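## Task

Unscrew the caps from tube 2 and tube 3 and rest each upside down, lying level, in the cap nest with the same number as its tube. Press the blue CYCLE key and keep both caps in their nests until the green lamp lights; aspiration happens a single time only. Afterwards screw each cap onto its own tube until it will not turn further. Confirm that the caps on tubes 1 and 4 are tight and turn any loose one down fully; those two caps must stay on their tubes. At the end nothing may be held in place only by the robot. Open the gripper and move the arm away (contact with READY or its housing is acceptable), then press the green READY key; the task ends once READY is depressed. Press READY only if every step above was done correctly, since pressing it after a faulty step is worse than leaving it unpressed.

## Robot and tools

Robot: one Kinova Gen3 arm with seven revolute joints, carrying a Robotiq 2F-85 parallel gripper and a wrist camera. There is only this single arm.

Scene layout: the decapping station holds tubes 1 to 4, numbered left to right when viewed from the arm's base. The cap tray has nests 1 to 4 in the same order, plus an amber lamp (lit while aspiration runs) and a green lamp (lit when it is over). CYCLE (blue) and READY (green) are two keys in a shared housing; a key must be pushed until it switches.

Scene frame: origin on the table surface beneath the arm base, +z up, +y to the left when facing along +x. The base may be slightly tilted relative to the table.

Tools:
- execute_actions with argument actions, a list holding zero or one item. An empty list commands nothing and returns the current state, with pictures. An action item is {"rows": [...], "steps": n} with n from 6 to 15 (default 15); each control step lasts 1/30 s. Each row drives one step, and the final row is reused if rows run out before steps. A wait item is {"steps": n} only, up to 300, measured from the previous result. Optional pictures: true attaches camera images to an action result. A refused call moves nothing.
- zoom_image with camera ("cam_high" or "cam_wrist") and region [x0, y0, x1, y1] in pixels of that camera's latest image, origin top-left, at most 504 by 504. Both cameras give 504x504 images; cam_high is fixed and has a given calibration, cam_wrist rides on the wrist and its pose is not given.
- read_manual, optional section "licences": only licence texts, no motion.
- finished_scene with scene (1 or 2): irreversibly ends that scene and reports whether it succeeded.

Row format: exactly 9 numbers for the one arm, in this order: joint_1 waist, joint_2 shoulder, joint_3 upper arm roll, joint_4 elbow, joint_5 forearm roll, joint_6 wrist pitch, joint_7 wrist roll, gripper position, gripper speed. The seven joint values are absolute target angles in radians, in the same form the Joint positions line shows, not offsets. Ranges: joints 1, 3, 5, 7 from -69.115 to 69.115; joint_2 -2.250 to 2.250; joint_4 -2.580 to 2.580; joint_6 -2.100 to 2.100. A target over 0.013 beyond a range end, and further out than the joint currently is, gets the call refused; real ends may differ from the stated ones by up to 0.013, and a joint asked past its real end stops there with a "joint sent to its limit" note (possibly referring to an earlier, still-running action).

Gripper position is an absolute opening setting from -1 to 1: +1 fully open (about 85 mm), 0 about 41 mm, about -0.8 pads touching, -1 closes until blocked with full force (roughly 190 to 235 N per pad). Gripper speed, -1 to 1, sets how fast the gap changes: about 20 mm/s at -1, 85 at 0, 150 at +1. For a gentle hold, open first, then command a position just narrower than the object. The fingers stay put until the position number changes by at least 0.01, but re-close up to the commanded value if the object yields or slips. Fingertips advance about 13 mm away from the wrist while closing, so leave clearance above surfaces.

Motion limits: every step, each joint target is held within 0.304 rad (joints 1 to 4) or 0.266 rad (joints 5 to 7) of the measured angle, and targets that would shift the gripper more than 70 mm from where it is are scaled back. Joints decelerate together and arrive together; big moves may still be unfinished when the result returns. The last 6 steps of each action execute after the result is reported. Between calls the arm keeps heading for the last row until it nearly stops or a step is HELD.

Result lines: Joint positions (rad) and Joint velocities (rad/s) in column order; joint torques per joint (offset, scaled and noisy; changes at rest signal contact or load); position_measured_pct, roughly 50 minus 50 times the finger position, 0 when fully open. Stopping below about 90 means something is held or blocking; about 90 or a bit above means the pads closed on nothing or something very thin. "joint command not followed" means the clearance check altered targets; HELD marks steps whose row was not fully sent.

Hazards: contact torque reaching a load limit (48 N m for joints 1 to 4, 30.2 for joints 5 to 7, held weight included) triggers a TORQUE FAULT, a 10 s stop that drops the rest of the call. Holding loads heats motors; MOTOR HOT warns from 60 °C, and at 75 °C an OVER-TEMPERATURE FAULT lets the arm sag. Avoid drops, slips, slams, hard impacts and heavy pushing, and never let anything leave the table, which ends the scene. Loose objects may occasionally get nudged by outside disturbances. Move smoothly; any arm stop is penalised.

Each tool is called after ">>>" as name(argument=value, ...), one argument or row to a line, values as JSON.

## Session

>>> execute_actions(
  actions=[],
  pictures=true,
)

Scene clock: 0.00 s of 10000.00 s.
position_measured_pct=0.0
Joint positions: [ 1.284  1.262 -0.325  1.281 -0.114  1.463  2.723]
Joint velocities: [ 0.     0.003 -0.     0.001 -0.001 -0.    -0.   ]
Joint torques (N m, as the joint torque sensors report them, + toward a larger angle): no reading

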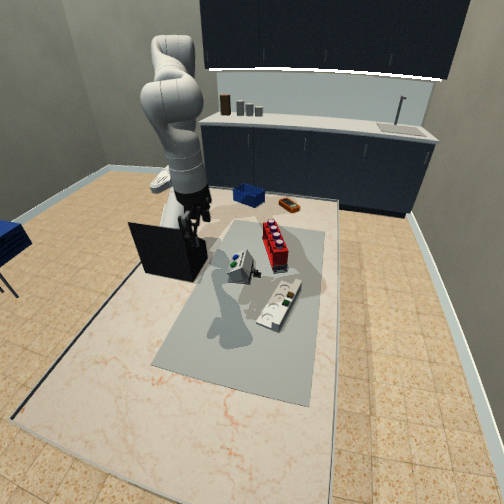

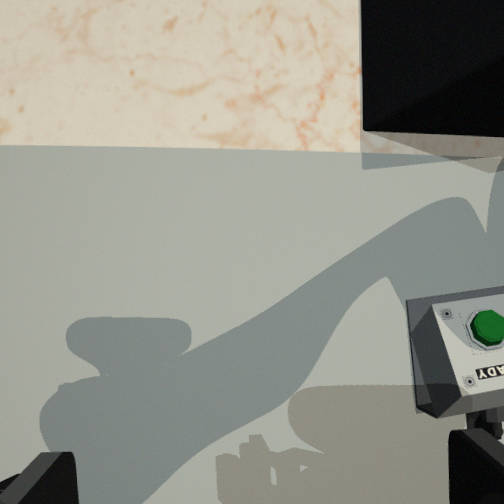

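>>> zoom_image(
  camera="cam_high",
  region=[210, 200, 330, 340],
)

Region (210, 200, 330, 340) of cam_high's 504x504 image, scaled by 3.600, with more detail than that image has; it fills the left 432 columns of this view, and the rest is white.

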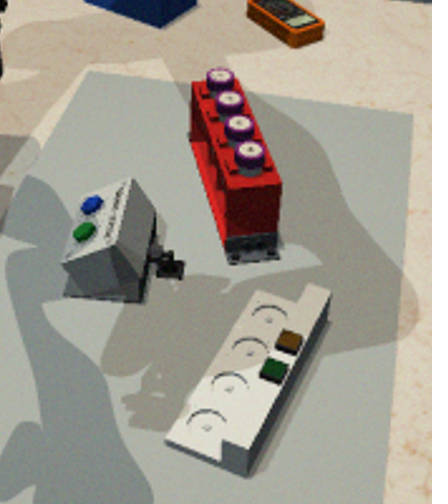

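>>> zoom_image(
  camera="cam_high",
  region=[220, 200, 320, 290],
)

>>> zoom_image(
  camera="cam_high",
  region=[245, 270, 315, 340],
)

Region (220, 200, 320, 290) of cam_high's 504x504 image, scaled by 5.040, with more detail than that image has; it fills the top 454 rows of this view, and the rest is white.

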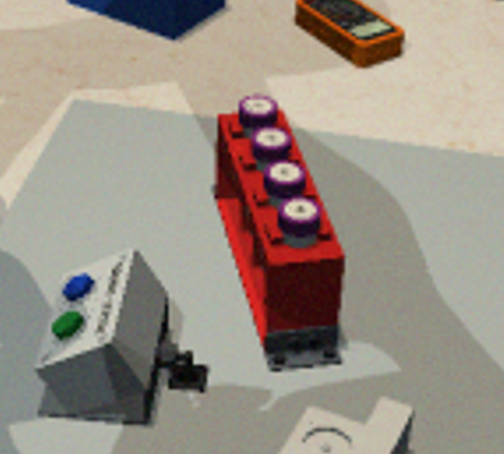

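Region (245, 270, 315, 340) of cam_high's 504x504 image, scaled by 7.200, with more detail than that image has.

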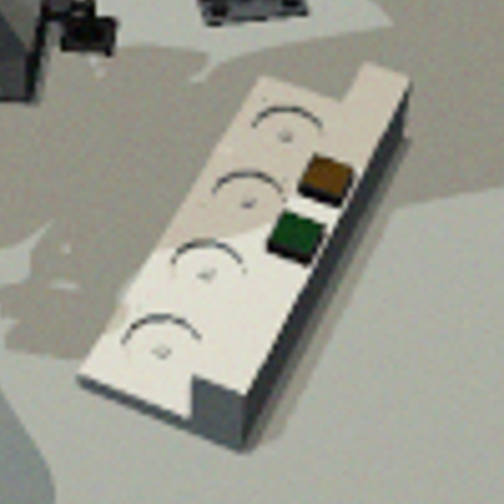

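>>> execute_actions(
  actions=[
    {"rows": [[0.2442,0.5819,0,2.0398,-0.9414,1.0137,1.371,0.3,0.3]], "steps": 15},
  ],
)

>>> execute_actions(
  actions=[
    {"steps": 40},
  ],
  pictures=true,
)

Scene clock: 9.57 s of 10000.00 s.
position_measured_pct=23.4
Joint positions: [ 1.084  1.062 -0.147  1.473 -0.279  1.296  2.556]
Joint velocities: [-1.048 -1.055  0.766  1.052 -0.974 -0.941 -0.957]
Joint torques (N m, as the joint torque sensors report them, + toward a larger angle): [  9.58 -11.43   3.43  -7.22   0.14  -0.4   -0.39]
Steps of this call (steps 1 to 278: nothing new was sent; steps 279 to 287: the first 9 steps of this action). Readings (joint positions | what the end effector reports):
279: [1.283 1.261 -0.324 1.282 -0.114 1.462 2.722] | position_measured_pct=0.0
280: [1.276 1.254 -0.318 1.288 -0.118 1.457 2.718] | position_measured_pct=0.8
282: [1.246 1.224 -0.291 1.316 -0.141 1.434 2.695] | position_measured_pct=5.6
286: [1.121 1.099 -0.175 1.437 -0.246 1.328 2.589] | position_measured_pct=19.4
287: the state above

Scene clock: 10.90 s of 10000.00 s.
position_measured_pct=34.9
Joint positions: [ 0.246  0.582 -0.     2.04  -0.941  1.014  1.371]
Joint velocities: [-0.013 -0.003  0.005  0.002  0.001 -0.002 -0.004]
Joint torques (N m, as the joint torque sensors report them, + toward a larger angle): [ 9.92 -9.45  5.64 -4.02 -0.18 -0.12 -0.3 ]
Kept back: nothing.
Steps of this call (steps 1 to 6: the last 6 steps of your previous action; steps 7 to 40: the robot went on to your last target). Readings (joint positions | what the end effector reports):
1: [1.050 1.028 -0.124 1.508 -0.310 1.265 2.525] | position_measured_pct=27.0
2: [1.018 0.995 -0.104 1.541 -0.340 1.236 2.496] | position_measured_pct=30.2
4: [0.956 0.934 -0.077 1.603 -0.395 1.186 2.441] | position_measured_pct=33.7
8: [0.843 0.822 -0.048 1.716 -0.496 1.124 2.340] | position_measured_pct=34.9
40: the state above

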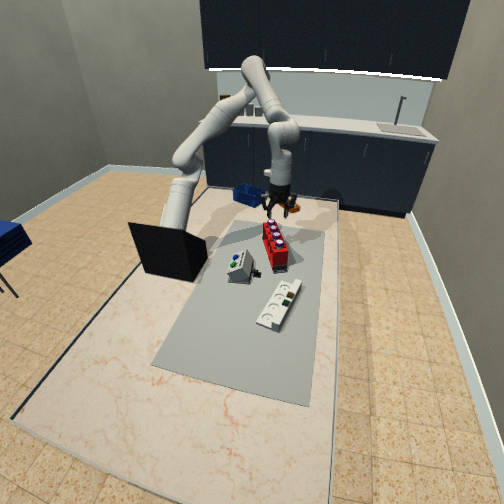

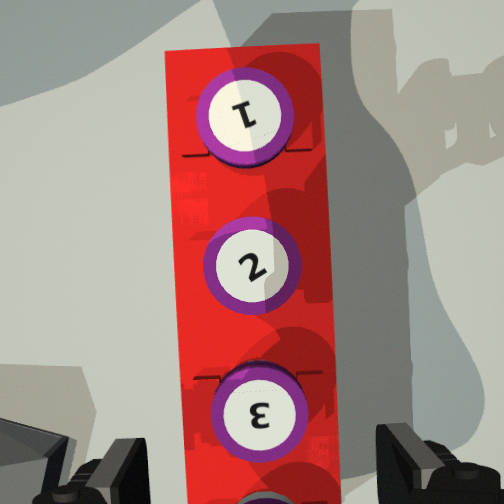

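>>> zoom_image(
  camera="cam_wrist",
  region=[150, 40, 370, 260],
)

>>> zoom_image(
  camera="cam_wrist",
  region=[150, 200, 370, 504],
)

Region (150, 40, 370, 260) of cam_wrist's 504x504 image, scaled by 2.291.

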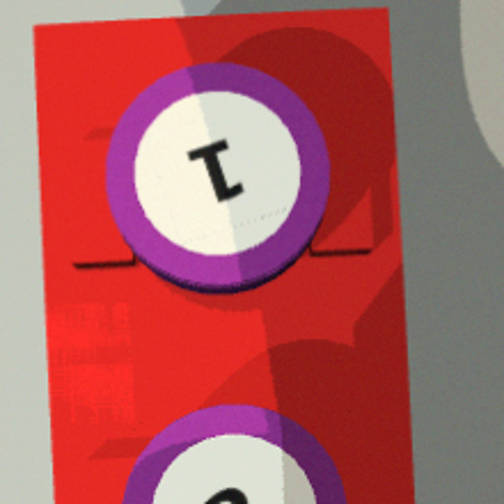

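Region (150, 200, 370, 504) of cam_wrist's 504x504 image, scaled by 1.658; it fills the left 365 columns of this view, and the rest is white.

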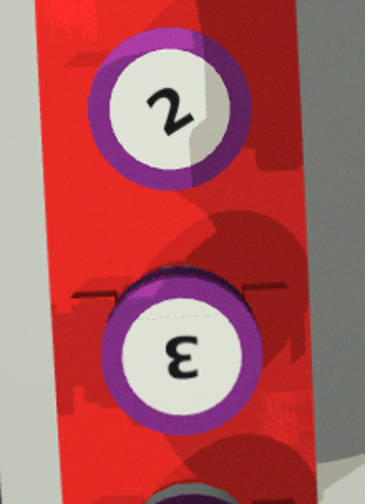

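>>> execute_actions(
  actions=[
    {"rows": [[0.2350,0.5914,0,2.0438,-0.9563,1.0031,1.386,0.15,0.3],[0.2256,0.6009,0,2.0479,-0.9712,0.9925,1.401,0.15,0.3],[0.2163,0.6104,0,2.0519,-0.9862,0.9819,1.416,0.15,0.3],[0.2070,0.6199,0,2.0560,-1.0011,0.9713,1.431,0.15,0.3],[0.1978,0.6294,0,2.0600,-1.0160,0.9608,1.446,0.15,0.3],[0.1885,0.6388,0,2.0640,-1.0309,0.9502,1.461,0.15,0.3],[0.1792,0.6483,0,2.0681,-1.0458,0.9396,1.476,0.15,0.3],[0.1699,0.6578,0,2.0721,-1.0608,0.9290,1.491,0.15,0.3],[0.1606,0.6673,0,2.0762,-1.0757,0.9184,1.506,0.15,0.3],[0.1513,0.6768,0,2.0802,-1.0906,0.9078,1.521,0.15,0.3]], "steps": 12},
  ],
)

>>> execute_actions(
  actions=[
    {"steps": 16},
  ],
  pictures=true,
)

Scene clock: 15.80 s of 10000.00 s.
position_measured_pct=41.7
Joint positions: [ 0.204  0.623  0.     2.057 -1.004  0.97   1.433]
Joint velocities: [-0.258  0.266 -0.001  0.115 -0.438 -0.309  0.44 ]
Joint torques (N m, as the joint torque sensors report them, + toward a larger angle): [10.49 -9.64  6.05 -3.57 -0.17 -0.16 -0.28]
Steps of this call (steps 1 to 30: the robot went on to your last target; steps 31 to 141: nothing new was sent; steps 142 to 147: the first 6 steps of this action). Readings (joint positions | what the end effector reports):
142: [0.243 0.583 0.000 2.040 -0.943 1.013 1.372] | position_measured_pct=34.9
143: [0.236 0.590 0.001 2.042 -0.950 1.007 1.379] | position_measured_pct=35.7
145: [0.220 0.606 0.000 2.049 -0.975 0.990 1.405] | position_measured_pct=40.1
147: the state above

Scene clock: 16.33 s of 10000.00 s.
position_measured_pct=42.5
Joint positions: [ 0.152  0.677 -0.     2.08  -1.091  0.908  1.521]
Joint velocities: [-0.002  0.002  0.    -0.    -0.001  0.     0.   ]
Joint torques (N m, as the joint torque sensors report them, + toward a larger angle): [ 10.64 -10.56   5.73  -2.9   -0.23  -0.23  -0.3 ]
Kept back: nothing.
Steps of this call (steps 1 to 6: the last 6 steps of your previous action; steps 7 to 16: the robot went on to your last target). Readings (joint positions | what the end effector reports):
1: [0.195 0.632 0.000 2.061 -1.018 0.959 1.448] | position_measured_pct=42.1
2: [0.186 0.641 0.000 2.065 -1.033 0.949 1.463] | position_measured_pct=42.1
4: [0.168 0.660 0.000 2.073 -1.063 0.928 1.493] | position_measured_pct=42.5
8: [0.155 0.674 -0.001 2.080 -1.090 0.908 1.521] | position_measured_pct=42.5
16: the state above

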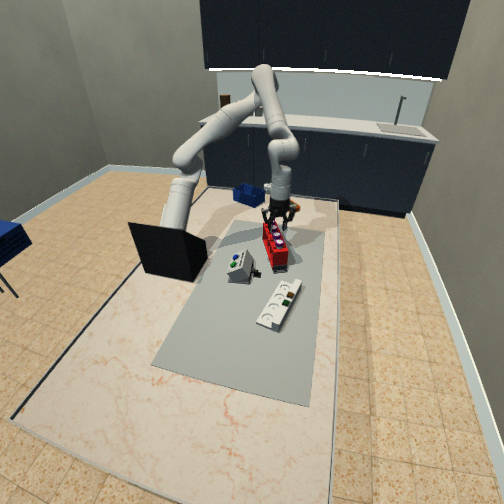

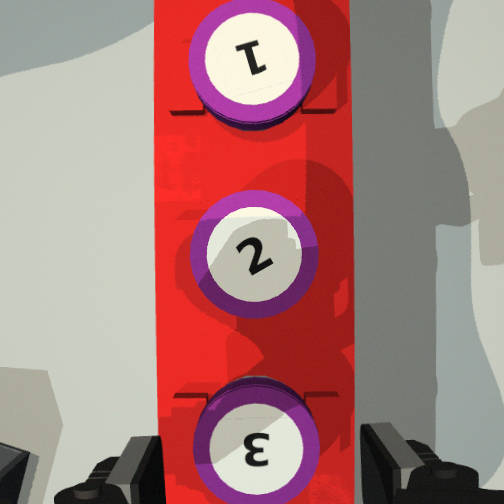

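>>> zoom_image(
  camera="cam_wrist",
  region=[150, 360, 370, 504],
)

Region (150, 360, 370, 504) of cam_wrist's 504x504 image, scaled by 2.291; it fills the top 330 rows of this view, and the rest is white.

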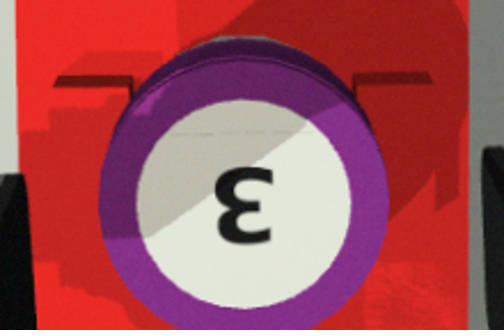

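>>> execute_actions(
  actions=[
    {"rows": [[0.1487,0.6793,0,2.0810,-1.0952,0.9056,1.524,0.15,0.3],[0.1434,0.6843,0,2.0827,-1.1045,0.9011,1.531,0.15,0.3],[0.1365,0.6909,0,2.0848,-1.1166,0.8954,1.540,0.15,0.3],[0.1292,0.6979,0,2.0871,-1.1295,0.8892,1.549,0.15,0.3],[0.1218,0.7050,0,2.0894,-1.1425,0.8829,1.559,0.15,0.3],[0.1144,0.7120,0,2.0917,-1.1555,0.8767,1.568,0.15,0.3],[0.1081,0.7180,0,2.0936,-1.1666,0.8714,1.576,0.15,0.3],[0.1033,0.7226,0,2.0951,-1.1750,0.8674,1.582,0.15,0.3],[0.1002,0.7256,0,2.0961,-1.1805,0.8647,1.586,0.15,0.3],[0.0986,0.7271,0,2.0966,-1.1833,0.8634,1.5885,0.15,0.3]], "steps": 14},
  ],
)

>>> execute_actions(
  actions=[
    {"steps": 12},
  ],
  pictures=true,
)

Scene clock: 18.13 s of 10000.00 s.
position_measured_pct=42.5
Joint positions: [ 0.112  0.715 -0.     2.092 -1.159  0.875  1.57 ]
Joint velocities: [-0.174  0.171 -0.006  0.059 -0.34  -0.161  0.244]
Joint torques (N m, as the joint torque sensors report them, + toward a larger angle): [ 11.29 -11.25   5.72  -2.5   -0.19  -0.26  -0.24]
Steps of this call (steps 1 to 15: the robot went on to your last target; steps 16 to 46: nothing new was sent; steps 47 to 54: the first 8 steps of this action). Readings (joint positions | what the end effector reports):
47: [0.150 0.678 0.000 2.080 -1.091 0.907 1.522] | position_measured_pct=42.5
48: [0.148 0.680 0.000 2.081 -1.095 0.906 1.524] | position_measured_pct=42.5
50: [0.137 0.690 0.000 2.084 -1.111 0.898 1.536] | position_measured_pct=42.5
54: the state above

Scene clock: 18.53 s of 10000.00 s.
position_measured_pct=42.5
Joint positions: [ 0.099  0.727 -0.     2.097 -1.183  0.863  1.588]
Joint velocities: [-0.001  0.003 -0.    -0.001  0.001  0.     0.   ]
Joint torques (N m, as the joint torque sensors report them, + toward a larger angle): [ 10.85 -10.84   5.61  -2.17  -0.17  -0.2   -0.34]
Kept back: nothing.
Steps of this call (steps 1 to 6: the last 6 steps of your previous action; steps 7 to 12: the robot went on to your last target). Readings (joint positions | what the end effector reports):
1: [0.106 0.720 -0.000 2.094 -1.169 0.870 1.578] | position_measured_pct=42.5
2: [0.103 0.723 -0.000 2.095 -1.177 0.867 1.584] | position_measured_pct=42.5
4: [0.101 0.725 -0.000 2.096 -1.183 0.864 1.588] | position_measured_pct=42.5
8: [0.099 0.726 -0.000 2.097 -1.183 0.863 1.589] | position_measured_pct=42.5
12: the state above

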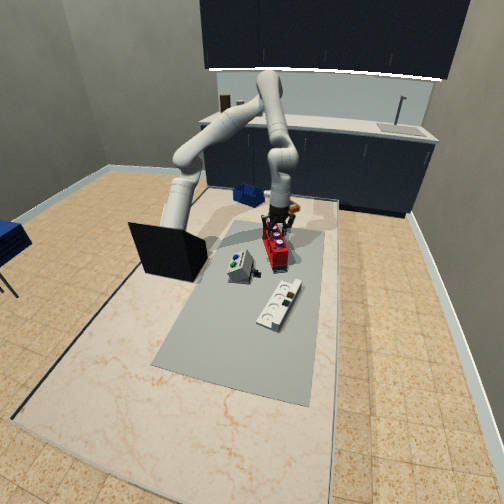

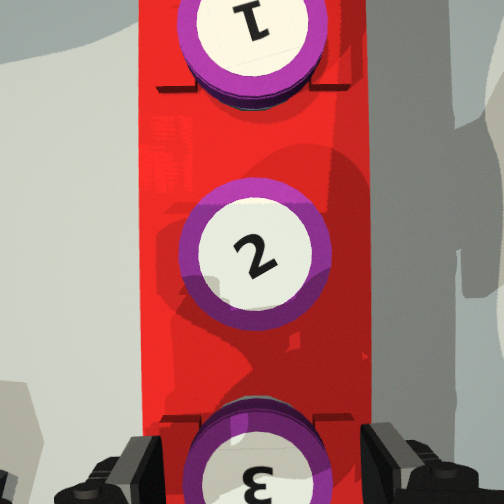

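>>> zoom_image(
  camera="cam_wrist",
  region=[150, 380, 380, 504],
)

Region (150, 380, 380, 504) of cam_wrist's 504x504 image, scaled by 2.191; it fills the top 272 rows of this view, and the rest is white.

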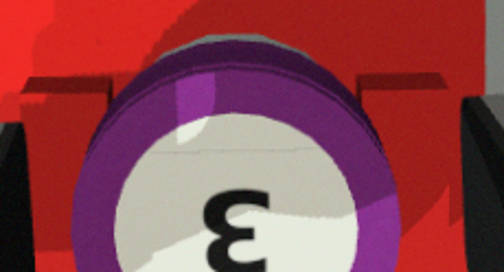

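>>> execute_actions(
  actions=[
    {"rows": [[0.0986,0.7271,0,2.0966,-1.1833,0.8634,1.5885,0.0,0.3],[0.0986,0.7271,0,2.0966,-1.1833,0.8634,1.5885,0.0,0.3],[0.0986,0.7271,0,2.0966,-1.1833,0.8634,1.5885,0.0,0.3],[0.0986,0.7271,0,2.0966,-1.1833,0.8634,1.5885,-0.08,0.0],[0.0986,0.7271,0,2.0966,-1.1833,0.8634,1.5885,-0.08,0.0],[0.0986,0.7271,0,2.0966,-1.1833,0.8634,1.5885,-0.08,0.0],[0.0986,0.7271,0,2.0966,-1.1833,0.8634,1.5885,-0.24,-0.2]], "steps": 15},
  ],
)

>>> execute_actions(
  actions=[
    {"steps": 6},
  ],
)

Scene clock: 19.43 s of 10000.00 s.
position_measured_pct=55.6
Joint positions: [ 0.099  0.727  0.001  2.098 -1.181  0.864  1.588]
Joint velocities: [ 0.012 -0.007  0.01  -0.001 -0.007  0.015 -0.   ]
Joint torques (N m, as the joint torque sensors report them, + toward a larger angle): [  9.96 -11.04   4.65  -3.72  -1.22  -0.36  -0.34]
Steps of this call (steps 1 to 18: the robot went on to your last target; steps 19 to 27: the first 9 steps of this action). Readings (joint positions | what the end effector reports):
19: [0.099 0.727 0.000 2.097 -1.183 0.863 1.589] | position_measured_pct=42.5
20: [0.099 0.727 0.000 2.097 -1.183 0.863 1.588] | position_measured_pct=42.9
22: [0.099 0.727 0.000 2.097 -1.183 0.863 1.588] | position_measured_pct=47.2
26: [0.099 0.727 0.000 2.097 -1.182 0.863 1.588] | position_measured_pct=54.0
27: the state above

Scene clock: 19.63 s of 10000.00 s.
position_measured_pct=58.7
Joint positions: [ 0.099  0.727  0.001  2.098 -1.182  0.864  1.588]
Joint velocities: [ 0.002  0.002 -0.    -0.001 -0.001 -0.     0.001]
Joint torques (N m, as the joint torque sensors report them, + toward a larger angle): [ 10.2  -10.71   4.81  -3.52  -1.04  -0.43  -0.23]
Kept back: nothing.
Steps of this call (steps 1 to 6: the last 6 steps of your previous action). Readings (joint positions | what the end effector reports):
1: [0.099 0.727 0.001 2.098 -1.181 0.864 1.588] | position_measured_pct=57.5
2: [0.099 0.727 0.001 2.098 -1.181 0.864 1.588] | position_measured_pct=58.7
4: [0.099 0.727 0.001 2.098 -1.182 0.864 1.588] | position_measured_pct=58.7
6: the state above

>>> execute_actions(
  actions=[
    {"rows": [[0.0993,0.7264,0,2.0964,-1.1820,0.8639,2.3385,-0.24,-0.2]], "steps": 15},
  ],
)

>>> execute_actions(
  actions=[
    {"rows": [[0.1000,0.7258,0,2.0962,-1.1807,0.8645,2.9385,-0.24,-0.2]], "steps": 15},
  ],
)

>>> execute_actions(
  actions=[
    {"steps": 16},
  ],
  pictures=true,
)

Scene clock: 24.37 s of 10000.00 s.
position_measured_pct=58.7
Joint positions: [ 0.1    0.727  0.001  2.098 -1.181  0.864  1.85 ]
Joint velocities: [ 0.001 -0.001  0.002 -0.002  0.    -0.     1.215]
Joint torques (N m, as the joint torque sensors report them, + toward a larger angle): [ 10.57 -10.88   5.3   -3.59  -0.78  -0.23  -0.36]
Steps of this call (steps 1 to 15: the robot went on to your last target; steps 16 to 133: nothing new was sent; steps 134 to 142: the first 9 steps of this action). Readings (joint positions | what the end effector reports):
134: [0.099 0.727 0.001 2.098 -1.182 0.864 1.590] | position_measured_pct=58.7
135: [0.099 0.727 0.001 2.098 -1.182 0.864 1.599] | position_measured_pct=58.7
137: [0.099 0.727 0.001 2.098 -1.181 0.864 1.650] | position_measured_pct=58.7
141: [0.100 0.727 0.001 2.098 -1.181 0.864 1.810] | position_measured_pct=58.7
142: the state above

Scene clock: 24.87 s of 10000.00 s.
position_measured_pct=58.7
Joint positions: [ 0.1    0.726  0.001  2.098 -1.18   0.864  2.46 ]
Joint velocities: [ 0.001 -0.001 -0.     0.     0.002  0.001  1.215]
Joint torques (N m, as the joint torque sensors report them, + toward a larger angle): [ 10.69 -10.95   5.19  -3.1   -0.8   -0.29   0.25]
Steps of this call (steps 1 to 6: the last 6 steps of your previous action; steps 7 to 15: the first 9 steps of this action). Readings (joint positions | what the end effector reports):
7: [0.100 0.726 0.001 2.098 -1.181 0.864 2.135] | position_measured_pct=58.7
8: [0.100 0.726 0.001 2.098 -1.181 0.864 2.175] | position_measured_pct=58.7
10: [0.100 0.726 0.001 2.098 -1.180 0.864 2.257] | position_measured_pct=58.7
14: [0.100 0.726 0.001 2.098 -1.180 0.864 2.419] | position_measured_pct=58.7
15: the state above

Scene clock: 25.40 s of 10000.00 s.
position_measured_pct=58.7
Joint positions: [ 0.1    0.725  0.001  2.098 -1.18   0.864  2.937]
Joint velocities: [ 0.001  0.002 -0.    -0.    -0.    -0.     0.   ]
Joint torques (N m, as the joint torque sensors report them, + toward a larger angle): [ 10.7  -10.23   5.2   -3.5   -0.47  -0.22   0.19]
Kept back: nothing.
Steps of this call (steps 1 to 6: the last 6 steps of your previous action; steps 7 to 16: the robot went on to your last target). Readings (joint positions | what the end effector reports):
1: [0.100 0.726 0.001 2.098 -1.180 0.864 2.501] | position_measured_pct=58.7
2: [0.100 0.726 0.001 2.098 -1.180 0.864 2.541] | position_measured_pct=58.7
4: [0.100 0.726 0.001 2.098 -1.180 0.864 2.622] | position_measured_pct=58.7
8: [0.100 0.725 0.001 2.098 -1.180 0.864 2.785] | position_measured_pct=58.7
16: the state above

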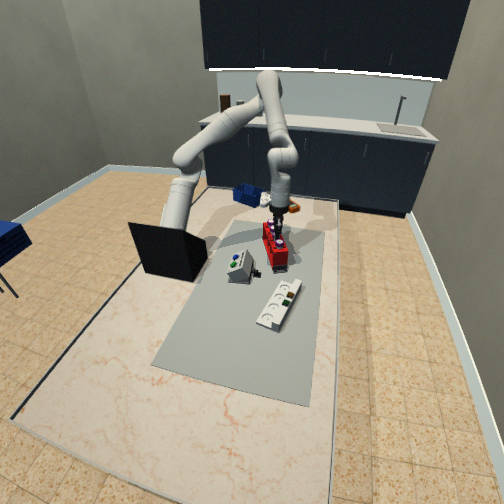

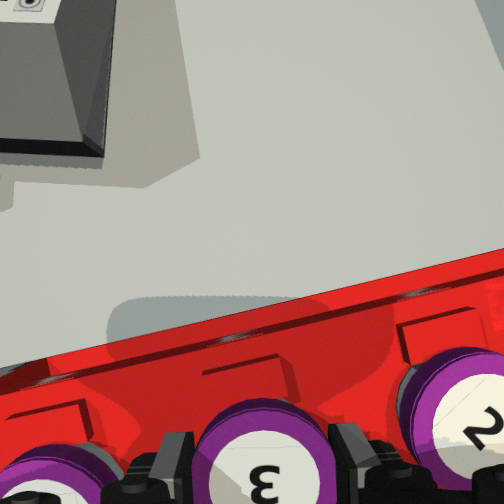

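>>> execute_actions(
  actions=[
    {"rows": [[0.1009,0.7249,0,2.0960,-1.1791,0.8651,3.6885,-0.24,-0.2]], "steps": 15},
  ],
)

>>> execute_actions(
  actions=[
    {"rows": [[0.1016,0.7243,0,2.0958,-1.1779,0.8656,4.2885,-0.24,-0.2]], "steps": 15},
  ],
)

>>> execute_actions(
  actions=[
    {"rows": [[0.1023,0.7236,0,2.0957,-1.1766,0.8662,4.8885,-0.24,-0.2]], "steps": 15},
  ],
)

>>> execute_actions(
  actions=[
    {"rows": [[0.1031,0.7229,0,2.0955,-1.1753,0.8667,5.4885,-0.24,-0.2]], "steps": 15},
  ],
)

>>> execute_actions(
  actions=[
    {"steps": 14},
  ],
  pictures=true,
)

Scene clock: 26.43 s of 10000.00 s.
position_measured_pct=58.7
Joint positions: [ 0.101  0.725  0.     2.098 -1.18   0.865  3.199]
Joint velocities: [ 0.001  0.001 -0.001  0.002  0.001  0.001  1.215]
Joint torques (N m, as the joint torque sensors report them, + toward a larger angle): [ 11.05 -10.74   5.39  -3.5   -0.06  -0.15   0.39]
Steps of this call (steps 1 to 15: the robot went on to your last target; steps 16 to 22: nothing new was sent; steps 23 to 31: the first 9 steps of this action). Readings (joint positions | what the end effector reports):
23: [0.100 0.725 0.001 2.098 -1.180 0.864 2.939] | position_measured_pct=58.7
24: [0.100 0.725 0.001 2.098 -1.180 0.864 2.948] | position_measured_pct=58.7
26: [0.100 0.725 0.000 2.098 -1.180 0.865 2.999] | position_measured_pct=58.7
30: [0.101 0.725 0.000 2.098 -1.180 0.865 3.159] | position_measured_pct=58.7
31: the state above

Scene clock: 26.93 s of 10000.00 s.
position_measured_pct=58.7
Joint positions: [ 0.101  0.724  0.     2.098 -1.179  0.866  3.809]
Joint velocities: [ 0.002 -0.001 -0.001  0.     0.     0.002  1.216]
Joint torques (N m, as the joint torque sensors report them, + toward a larger angle): [ 10.65 -11.03   5.73  -3.91   0.18  -0.55   0.29]
Steps of this call (steps 1 to 6: the last 6 steps of your previous action; steps 7 to 15: the first 9 steps of this action). Readings (joint positions | what the end effector reports):
7: [0.101 0.725 0.000 2.098 -1.180 0.865 3.484] | position_measured_pct=58.7
8: [0.101 0.724 0.000 2.098 -1.180 0.865 3.524] | position_measured_pct=58.7
10: [0.101 0.724 0.000 2.098 -1.179 0.865 3.605] | position_measured_pct=58.7
14: [0.101 0.724 0.000 2.098 -1.179 0.866 3.768] | position_measured_pct=58.7
15: the state above

Scene clock: 27.43 s of 10000.00 s.
position_measured_pct=58.7
Joint positions: [ 0.102  0.724 -0.     2.098 -1.177  0.867  4.418]
Joint velocities: [ 0.001  0.001  0.    -0.     0.004  0.003  1.218]
Joint torques (N m, as the joint torque sensors report them, + toward a larger angle): [ 10.51 -10.98   5.91  -4.12   0.18  -1.     0.26]
Steps of this call (steps 1 to 6: the last 6 steps of your previous action; steps 7 to 15: the first 9 steps of this action). Readings (joint positions | what the end effector reports):
7: [0.102 0.724 0.000 2.098 -1.179 0.867 4.093] | position_measured_pct=58.7
8: [0.102 0.724 0.000 2.098 -1.179 0.867 4.134] | position_measured_pct=58.7
10: [0.102 0.724 -0.000 2.098 -1.179 0.867 4.215] | position_measured_pct=58.7
14: [0.102 0.724 -0.000 2.098 -1.178 0.867 4.378] | position_measured_pct=58.7
15: the state above

Scene clock: 27.93 s of 10000.00 s.
position_measured_pct=58.7
Joint positions: [ 0.103  0.723  0.     2.098 -1.175  0.868  5.028]
Joint velocities: [ 0.    -0.001  0.    -0.001  0.006 -0.001  1.22 ]
Joint torques (N m, as the joint torque sensors report them, + toward a larger angle): [ 10.86 -11.14   5.66  -4.32  -0.86  -1.07  -0.12]
Steps of this call (steps 1 to 6: the last 6 steps of your previous action; steps 7 to 15: the first 9 steps of this action). Readings (joint positions | what the end effector reports):
7: [0.103 0.724 -0.000 2.098 -1.177 0.868 4.703] | position_measured_pct=58.7
8: [0.103 0.724 -0.000 2.098 -1.177 0.868 4.744] | position_measured_pct=58.7
10: [0.103 0.724 -0.000 2.098 -1.176 0.868 4.825] | position_measured_pct=58.7
14: [0.103 0.723 0.000 2.098 -1.175 0.868 4.988] | position_measured_pct=58.7
15: the state above

Scene clock: 28.40 s of 10000.00 s.
position_measured_pct=58.7
Joint positions: [ 0.103  0.723  0.     2.098 -1.174  0.867  5.488]
Joint velocities: [ 0.    -0.     0.     0.001  0.    -0.     0.012]
Joint torques (N m, as the joint torque sensors report them, + toward a larger angle): [ 10.85 -11.09   5.54  -3.96  -1.01  -0.64  -0.6 ]
Kept back: nothing.
Steps of this call (steps 1 to 6: the last 6 steps of your previous action; steps 7 to 14: the robot went on to your last target). Readings (joint positions | what the end effector reports):
1: [0.103 0.723 0.000 2.098 -1.174 0.868 5.069] | position_measured_pct=58.7
2: [0.103 0.723 0.000 2.098 -1.174 0.868 5.110] | position_measured_pct=58.7
4: [0.103 0.723 0.000 2.098 -1.174 0.868 5.191] | position_measured_pct=58.7
8: [0.103 0.723 0.000 2.098 -1.174 0.867 5.354] | position_measured_pct=58.7
14: the state above

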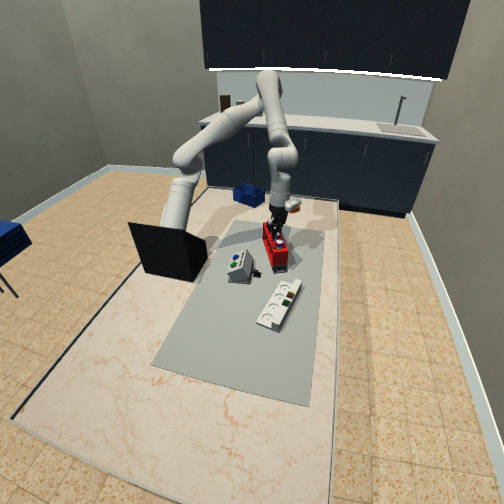

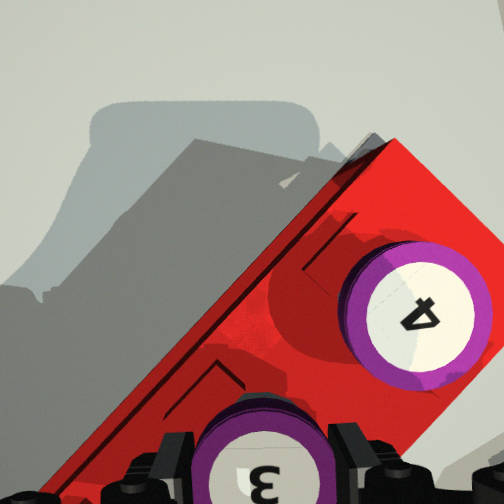

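>>> execute_actions(
  actions=[
    {"rows": [[0.1042,0.7213,0,2.0985,-1.1754,0.8666,6.2385,-0.24,-0.2]], "steps": 15},
  ],
)

>>> execute_actions(
  actions=[
    {"rows": [[0.1050,0.7206,0,2.0984,-1.1741,0.8671,6.8385,-0.24,-0.2]], "steps": 15},
  ],
)

>>> execute_actions(
  actions=[
    {"rows": [[0.1057,0.7200,0,2.0982,-1.1729,0.8676,7.4385,-0.24,-0.2]], "steps": 15},
  ],
)

>>> execute_actions(
  actions=[
    {"rows": [[0.1064,0.7193,0,2.0980,-1.1716,0.8681,8.0385,-0.24,-0.2]], "steps": 15},
  ],
)

>>> execute_actions(
  actions=[
    {"steps": 14},
  ],
  pictures=true,
)

Scene clock: 30.30 s of 10000.00 s.
position_measured_pct=58.7
Joint positions: [ 0.104  0.723  0.     2.099 -1.174  0.866  5.75 ]
Joint velocities: [ 0.001 -0.004  0.001  0.003 -0.001 -0.001  1.215]
Joint torques (N m, as the joint torque sensors report them, + toward a larger angle): [ 11.26 -11.43   5.67  -3.19  -0.57  -0.27  -0.21]
Steps of this call (steps 1 to 30: the robot went on to your last target; steps 31 to 48: nothing new was sent; steps 49 to 57: the first 9 steps of this action). Readings (joint positions | what the end effector reports):
49: [0.103 0.723 0.000 2.098 -1.174 0.867 5.490] | position_measured_pct=58.7
50: [0.103 0.723 0.000 2.098 -1.174 0.867 5.499] | position_measured_pct=58.7
52: [0.103 0.723 0.000 2.098 -1.174 0.867 5.550] | position_measured_pct=58.7
56: [0.104 0.723 0.000 2.099 -1.174 0.867 5.710] | position_measured_pct=58.7
57: the state above

Scene clock: 30.80 s of 10000.00 s.
position_measured_pct=58.7
Joint positions: [ 0.105  0.722  0.     2.099 -1.174  0.866  6.36 ]
Joint velocities: [ 0.002 -0.001  0.     0.    -0.     0.001  1.217]
Joint torques (N m, as the joint torque sensors report them, + toward a larger angle): [ 11.14 -11.53   5.3   -2.69  -0.42  -0.01  -0.26]
Steps of this call (steps 1 to 6: the last 6 steps of your previous action; steps 7 to 15: the first 9 steps of this action). Readings (joint positions | what the end effector reports):
7: [0.104 0.722 0.000 2.099 -1.175 0.866 6.035] | position_measured_pct=58.7
8: [0.104 0.722 0.000 2.099 -1.175 0.866 6.076] | position_measured_pct=58.7
10: [0.104 0.722 0.000 2.099 -1.174 0.866 6.157] | position_measured_pct=58.7
14: [0.105 0.722 0.000 2.099 -1.174 0.866 6.319] | position_measured_pct=58.7
15: the state above

Scene clock: 31.30 s of 10000.00 s.
position_measured_pct=58.7
Joint positions: [ 0.106  0.72   0.     2.098 -1.173  0.867  6.97 ]
Joint velocities: [ 0.002 -0.002 -0.    -0.002  0.002  0.     1.217]
Joint torques (N m, as the joint torque sensors report them, + toward a larger angle): [ 10.85 -10.92   5.44  -2.14  -0.34  -0.11  -0.36]
Steps of this call (steps 1 to 6: the last 6 steps of your previous action; steps 7 to 15: the first 9 steps of this action). Readings (joint positions | what the end effector reports):
7: [0.105 0.721 0.000 2.099 -1.174 0.867 6.645] | position_measured_pct=58.7
8: [0.105 0.721 0.000 2.099 -1.174 0.867 6.685] | position_measured_pct=58.7
10: [0.105 0.721 0.000 2.099 -1.173 0.867 6.767] | position_measured_pct=58.7
14: [0.106 0.720 0.000 2.098 -1.173 0.867 6.929] | position_measured_pct=58.7
15: the state above

Scene clock: 31.80 s of 10000.00 s.
position_measured_pct=58.7
Joint positions: [ 0.106  0.72   0.     2.098 -1.172  0.868  7.58 ]
Joint velocities: [-0.     0.    -0.    -0.002  0.001  0.002  1.218]
Joint torques (N m, as the joint torque sensors report them, + toward a larger angle): [ 10.74 -10.79   5.55  -2.35  -0.27  -0.17  -0.43]
Steps of this call (steps 1 to 6: the last 6 steps of your previous action; steps 7 to 15: the first 9 steps of this action). Readings (joint positions | what the end effector reports):
7: [0.106 0.720 0.000 2.098 -1.173 0.867 7.255] | position_measured_pct=58.7
8: [0.106 0.720 0.000 2.098 -1.173 0.867 7.295] | position_measured_pct=58.7
10: [0.106 0.720 0.000 2.098 -1.172 0.868 7.377] | position_measured_pct=58.7
14: [0.106 0.720 0.000 2.098 -1.172 0.868 7.539] | position_measured_pct=58.7
15: the state above

Scene clock: 32.27 s of 10000.00 s.
position_measured_pct=58.7
Joint positions: [ 0.106  0.719 -0.     2.098 -1.172  0.868  8.038]
Joint velocities: [-0.001 -0.001 -0.    -0.001 -0.001  0.     0.012]
Joint torques (N m, as the joint torque sensors report them, + toward a larger angle): [ 10.95 -10.68   5.6   -2.24  -0.22  -0.16  -0.28]
Kept back: nothing.
Steps of this call (steps 1 to 6: the last 6 steps of your previous action; steps 7 to 14: the robot went on to your last target). Readings (joint positions | what the end effector reports):
1: [0.106 0.720 0.000 2.098 -1.172 0.868 7.621] | position_measured_pct=58.7
2: [0.106 0.720 0.000 2.098 -1.172 0.868 7.661] | position_measured_pct=58.7
4: [0.106 0.719 0.000 2.098 -1.172 0.868 7.743] | position_measured_pct=58.7
8: [0.106 0.719 0.000 2.098 -1.172 0.868 7.905] | position_measured_pct=58.7
14: the state above

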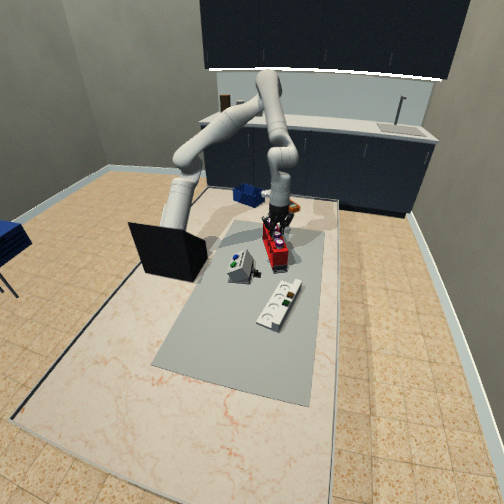

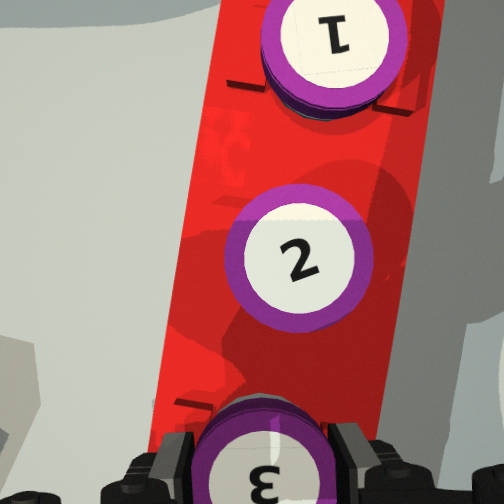

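>>> zoom_image(
  camera="cam_wrist",
  region=[150, 380, 380, 504],
)

Region (150, 380, 380, 504) of cam_wrist's 504x504 image, scaled by 2.191; it fills the top 272 rows of this view, and the rest is white.

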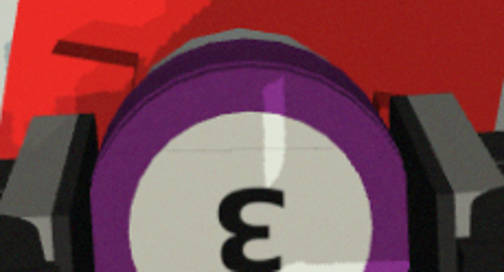

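>>> execute_actions(
  actions=[
    {"rows": [[0.1073,0.7185,0,2.0977,-1.1700,0.8689,8.0385,-0.24,-0.2],[0.1085,0.7174,0,2.0973,-1.1680,0.8699,8.0385,-0.24,-0.2],[0.1100,0.7160,0,2.0968,-1.1655,0.8712,8.0385,-0.24,-0.2],[0.1115,0.7147,0,2.0963,-1.1630,0.8725,8.0385,-0.24,-0.2],[0.1130,0.7133,0,2.0958,-1.1605,0.8738,8.0385,-0.24,-0.2],[0.1145,0.7120,0,2.0953,-1.1580,0.8751,8.0385,-0.24,-0.2],[0.1156,0.7110,0,2.0949,-1.1561,0.8761,8.0385,-0.24,-0.2]], "steps": 10},
  ],
)

>>> execute_actions(
  actions=[
    {"steps": 10},
  ],
  pictures=true,
)

Scene clock: 38.00 s of 10000.00 s.
position_measured_pct=58.7
Joint positions: [ 0.11   0.716  0.     2.097 -1.166  0.871  8.038]
Joint velocities: [ 0.04  -0.036  0.002 -0.013  0.072  0.036  0.   ]
Joint torques (N m, as the joint torque sensors report them, + toward a larger angle): [ 10.87 -10.68   5.71  -2.14  -0.19  -0.26  -0.28]
Steps of this call (steps 1 to 30: the robot went on to your last target; steps 31 to 168: nothing new was sent; steps 169 to 172: the first 4 steps of this action). Readings (joint positions | what the end effector reports):
169: [0.107 0.719 -0.000 2.098 -1.171 0.868 8.038] | position_measured_pct=58.7
170: [0.108 0.718 -0.000 2.098 -1.170 0.869 8.038] | position_measured_pct=58.7
172: the state above

Scene clock: 38.33 s of 10000.00 s.
position_measured_pct=58.7
Joint positions: [ 0.115  0.711  0.     2.095 -1.156  0.876  8.038]
Joint velocities: [ 0.002 -0.001 -0.    -0.    -0.    -0.     0.   ]
Joint torques (N m, as the joint torque sensors report them, + toward a larger angle): [ 10.93 -10.85   5.64  -2.53  -0.35  -0.14  -0.29]
Kept back: nothing.
Steps of this call (steps 1 to 6: the last 6 steps of your previous action; steps 7 to 10: the robot went on to your last target). Readings (joint positions | what the end effector reports):
1: [0.112 0.715 0.000 2.096 -1.163 0.872 8.038] | position_measured_pct=58.7
2: [0.113 0.713 0.000 2.096 -1.161 0.873 8.038] | position_measured_pct=58.7
4: [0.115 0.712 0.000 2.095 -1.157 0.876 8.039] | position_measured_pct=58.7
8: [0.115 0.711 0.000 2.095 -1.156 0.876 8.038] | position_measured_pct=58.7
10: the state above

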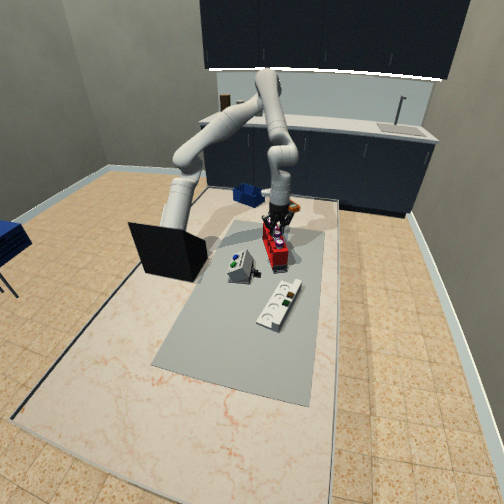

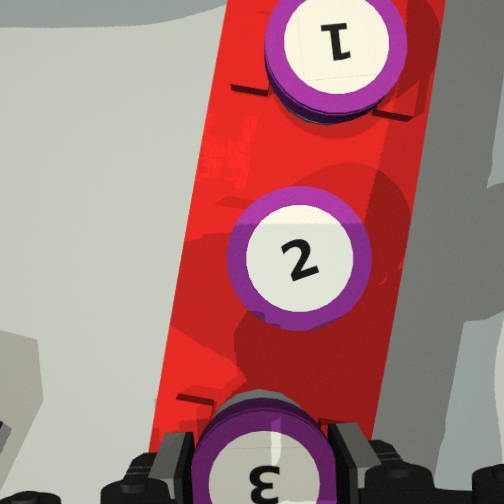

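>>> execute_actions(
  actions=[
    {"rows": [[0.1195,0.7075,0,2.0934,-1.1495,0.8796,8.0385,-0.24,-0.2],[0.1265,0.7012,0,2.0908,-1.1374,0.8859,8.0385,-0.24,-0.2],[0.1355,0.6931,0,2.0873,-1.1220,0.8940,8.0385,-0.24,-0.2],[0.1452,0.6844,0,2.0837,-1.1055,0.9026,8.0385,-0.24,-0.2],[0.1548,0.6757,0,2.0800,-1.0890,0.9112,8.030,-0.24,-0.2],[0.1645,0.6670,0,2.0764,-1.0725,0.9199,8.020,-0.24,-0.2],[0.1728,0.6595,0,2.0732,-1.0582,0.9274,8.010,-0.24,-0.2],[0.1799,0.6531,0,2.0705,-1.0461,0.9337,8.000,-0.24,-0.2],[0.1843,0.6594,0,2.0641,-1.0427,0.9352,7.992,-0.24,-0.2],[0.1932,0.6719,0,2.0512,-1.0359,0.9382,7.977,-0.24,-0.2],[0.2064,0.6907,0,2.0319,-1.0258,0.9427,7.953,-0.24,-0.2],[0.2241,0.7157,0,2.0061,-1.0123,0.9488,7.922,-0.24,-0.2],[0.2440,0.7439,0,1.9771,-0.9970,0.9556,7.887,-0.24,-0.2],[0.2639,0.7721,0,1.9482,-0.9818,0.9624,7.853,-0.24,-0.2],[0.2851,0.8022,0,1.9173,-0.9655,0.9696,7.815,-0.24,-0.2]], "steps": 15},
  ],
)

>>> execute_actions(
  actions=[
    {"rows": [[0.3064,0.8323,0,1.8864,-0.9493,0.9768,7.778,-0.24,-0.2],[0.3276,0.8623,0,1.8555,-0.9330,0.9841,7.741,-0.24,-0.2],[0.3488,0.8924,0,1.8246,-0.9168,0.9913,7.704,-0.24,-0.2],[0.3700,0.9225,0,1.7937,-0.9005,0.9985,7.666,-0.24,-0.2],[0.3913,0.9525,0,1.7628,-0.8843,1.0058,7.629,-0.24,-0.2],[0.4125,0.9826,0,1.7319,-0.8680,1.0130,7.592,-0.24,-0.2],[0.4337,1.0127,0,1.7010,-0.8518,1.0203,7.555,-0.24,-0.2],[0.4549,1.0427,0,1.6701,-0.8356,1.0275,7.517,-0.24,-0.2],[0.4762,1.0728,0,1.6392,-0.8193,1.0347,7.480,-0.24,-0.2],[0.4974,1.1029,0,1.6083,-0.8031,1.0420,7.443,-0.24,-0.2],[0.5186,1.1329,0,1.5773,-0.7868,1.0492,7.406,-0.24,-0.2],[0.5385,1.1611,0,1.5484,-0.7716,1.0560,7.371,-0.24,-0.2],[0.5580,1.1887,0,1.5201,-0.7567,1.0626,7.337,-0.24,-0.2],[0.5757,1.2137,0,1.4943,-0.7431,1.0687,7.305,-0.24,-0.2],[0.5911,1.2357,0,1.4718,-0.7313,1.0739,7.278,-0.24,-0.2]], "steps": 15},
  ],
)

>>> execute_actions(
  actions=[
    {"rows": [[0.6035,1.2532,0,1.4537,-0.7218,1.0782,7.257,-0.24,-0.2],[0.6124,1.2657,0,1.4409,-0.7150,1.0812,7.241,-0.24,-0.2],[0.6177,1.2732,0,1.4331,-0.7110,1.0830,7.232,-0.24,-0.2],[0.6221,1.2795,0,1.4267,-0.7076,1.0845,7.224,-0.24,-0.2]], "steps": 10},
  ],
)

>>> execute_actions(
  actions=[
    {"steps": 20},
  ],
  pictures=true,
)

Scene clock: 41.23 s of 10000.00 s.
position_measured_pct=58.7
Joint positions: [ 0.174  0.659  0.     2.072 -1.057  0.928  8.008]
Joint velocities: [ 0.201 -0.117  0.005 -0.134  0.358  0.191 -0.317]
Joint torques (N m, as the joint torque sensors report them, + toward a larger angle): [ 9.74 -8.35  5.43 -2.89 -0.27 -0.2  -0.28]
Steps of this call (steps 1 to 15: the robot went on to your last target; steps 16 to 78: nothing new was sent; steps 79 to 87: the first 9 steps of this action). Readings (joint positions | what the end effector reports):
79: [0.117 0.710 -0.000 2.095 -1.155 0.876 8.038] | position_measured_pct=58.7
80: [0.121 0.707 -0.000 2.094 -1.150 0.879 8.038] | position_measured_pct=58.7
82: [0.133 0.696 -0.000 2.089 -1.130 0.890 8.038] | position_measured_pct=58.7
86: [0.167 0.665 -0.000 2.076 -1.071 0.921 8.019] | position_measured_pct=58.7
87: the state above

Scene clock: 41.73 s of 10000.00 s.
position_measured_pct=58.7
Joint positions: [ 0.402  0.968 -0.     1.748 -0.877  1.009  7.612]
Joint velocities: [ 0.599  0.847  0.003 -0.88   0.463  0.203 -1.063]
Joint torques (N m, as the joint torque sensors report them, + toward a larger angle): [ 12.66 -12.49   6.28  -3.72  -0.09  -0.21  -0.37]
Steps of this call (steps 1 to 6: the last 6 steps of your previous action; steps 7 to 15: the first 9 steps of this action). Readings (joint positions | what the end effector reports):
7: [0.250 0.754 -0.001 1.970 -0.994 0.957 7.881] | position_measured_pct=58.7
8: [0.268 0.778 -0.001 1.945 -0.981 0.963 7.850] | position_measured_pct=58.7
10: [0.304 0.829 -0.001 1.892 -0.953 0.976 7.786] | position_measured_pct=58.7
14: [0.382 0.939 -0.000 1.777 -0.892 1.002 7.647] | position_measured_pct=58.7
15: the state above

Scene clock: 42.07 s of 10000.00 s.
position_measured_pct=58.7
Joint positions: [ 0.59   1.234  0.001  1.471 -0.73   1.073  7.277]
Joint velocities: [ 0.399  0.559  0.012 -0.592  0.324  0.137 -0.731]
Joint torques (N m, as the joint torque sensors report them, + toward a larger angle): [ 10.83 -18.13   4.3   -5.25  -0.42   0.29  -0.27]
Steps of this call (steps 1 to 6: the last 6 steps of your previous action; steps 7 to 10: the first 4 steps of this action). Readings (joint positions | what the end effector reports):
7: [0.540 1.164 -0.000 1.544 -0.770 1.057 7.367] | position_measured_pct=58.7
8: [0.559 1.190 0.000 1.517 -0.755 1.063 7.333] | position_measured_pct=58.7
10: the state above

Scene clock: 42.73 s of 10000.00 s.
position_measured_pct=58.7
Joint positions: [ 0.622  1.279  0.     1.427 -0.708  1.084  7.224]
Joint velocities: [ 0.001  0.001 -0.     0.002  0.001  0.     0.001]
Joint torques (N m, as the joint torque sensors report them, + toward a larger angle): [ 12.68 -16.86   5.39  -5.6   -0.31  -0.21  -0.26]
Kept back: nothing.
Steps of this call (steps 1 to 6: the last 6 steps of your previous action; steps 7 to 20: the robot went on to your last target). Readings (joint positions | what the end effector reports):
1: [0.602 1.251 0.001 1.454 -0.720 1.078 7.254] | position_measured_pct=58.7
2: [0.611 1.263 0.002 1.441 -0.713 1.081 7.238] | position_measured_pct=58.7
4: [0.617 1.272 0.002 1.430 -0.707 1.083 7.225] | position_measured_pct=58.7
8: [0.620 1.277 0.000 1.427 -0.708 1.084 7.224] | position_measured_pct=58.7
20: the state above

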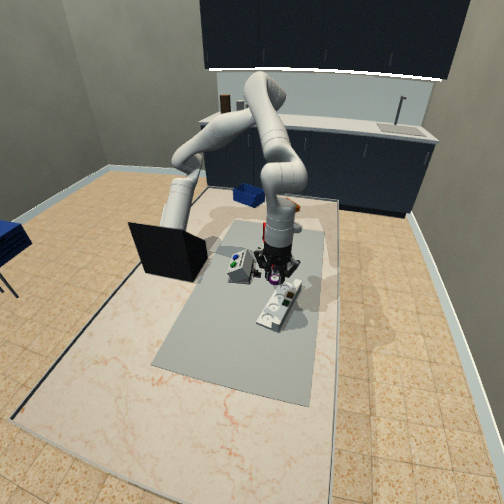

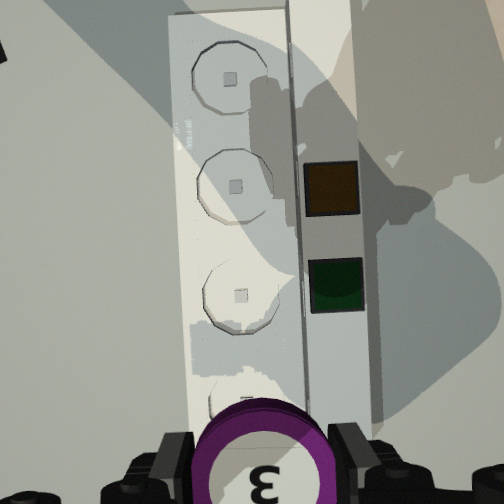

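>>> zoom_image(
  camera="cam_wrist",
  region=[150, 20, 390, 260],
)

>>> zoom_image(
  camera="cam_wrist",
  region=[150, 220, 390, 460],
)

Region (150, 20, 390, 260) of cam_wrist's 504x504 image, scaled by 2.100.

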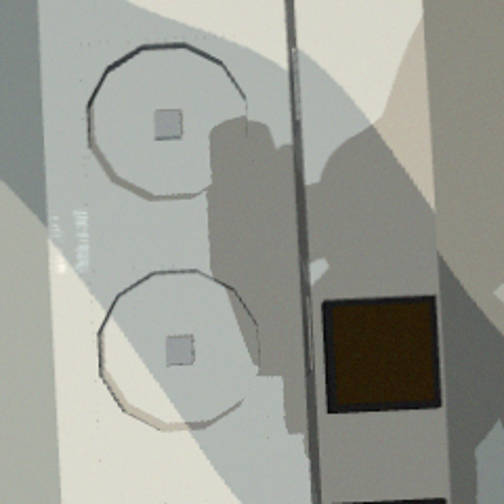

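Region (150, 220, 390, 460) of cam_wrist's 504x504 image, scaled by 2.100.

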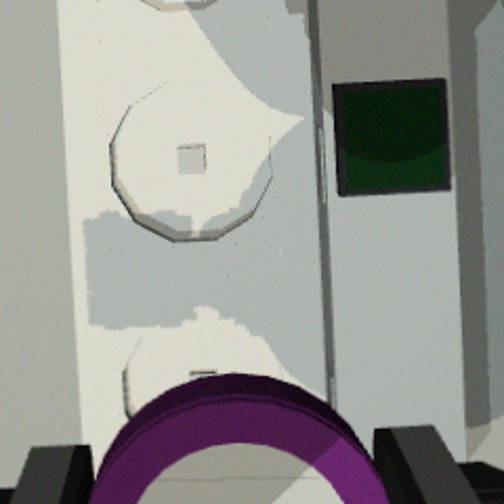

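>>> execute_actions(
  actions=[
    {"rows": [[0.5100,1.3113,0,1.5472,-0.8622,0.9489,5.785,-0.24,-0.2]], "steps": 15},
  ],
)

>>> execute_actions(
  actions=[
    {"steps": 34},
  ],
  pictures=true,
)

Scene clock: 51.67 s of 10000.00 s.
position_measured_pct=58.7
Joint positions: [ 0.541  1.303 -0.001  1.514 -0.821  0.986  6.962]
Joint velocities: [-0.184  0.056  0.006  0.214 -0.274 -0.245 -1.215]
Joint torques (N m, as the joint torque sensors report them, + toward a larger angle): [ 14.03 -17.54   6.71  -5.2   -0.16  -0.21  -0.22]
Steps of this call (steps 1 to 15: the robot went on to your last target; steps 16 to 259: nothing new was sent; steps 260 to 268: the first 9 steps of this action). Readings (joint positions | what the end effector reports):
260: [0.621 1.280 0.000 1.428 -0.708 1.084 7.223] | position_measured_pct=58.7
261: [0.616 1.281 0.001 1.432 -0.714 1.078 7.213] | position_measured_pct=58.7
263: [0.592 1.287 0.003 1.455 -0.743 1.052 7.163] | position_measured_pct=58.7
267: [0.548 1.301 -0.001 1.506 -0.810 0.995 7.003] | position_measured_pct=58.7
268: the state above

Scene clock: 52.80 s of 10000.00 s.
position_measured_pct=58.7
Joint positions: [ 0.51   1.311  0.     1.547 -0.862  0.949  5.785]
Joint velocities: [-0.001  0.001 -0.001 -0.001 -0.     0.    -0.   ]
Joint torques (N m, as the joint torque sensors report them, + toward a larger angle): [ 13.01 -16.27   5.82  -4.38  -0.24  -0.3   -0.27]
Kept back: nothing.
Steps of this call (steps 1 to 6: the last 6 steps of your previous action; steps 7 to 34: the robot went on to your last target). Readings (joint positions | what the end effector reports):
1: [0.535 1.304 -0.001 1.521 -0.829 0.979 6.921] | position_measured_pct=58.7
2: [0.531 1.306 -0.001 1.526 -0.836 0.973 6.881] | position_measured_pct=58.7
4: [0.524 1.308 -0.000 1.534 -0.845 0.964 6.799] | position_measured_pct=58.7
8: [0.516 1.310 -0.000 1.542 -0.855 0.955 6.637] | position_measured_pct=58.7
34: the state above

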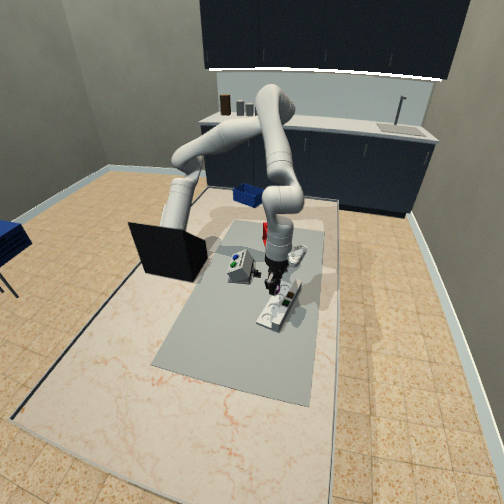

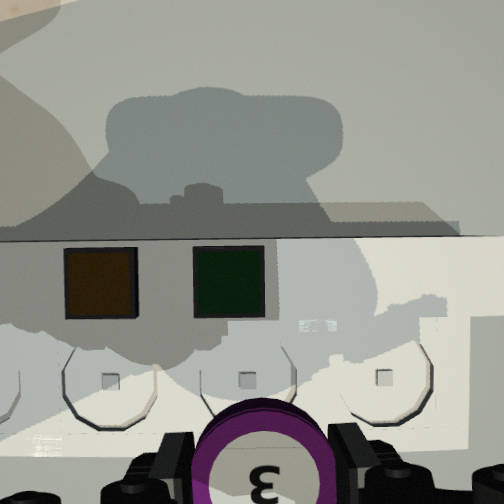

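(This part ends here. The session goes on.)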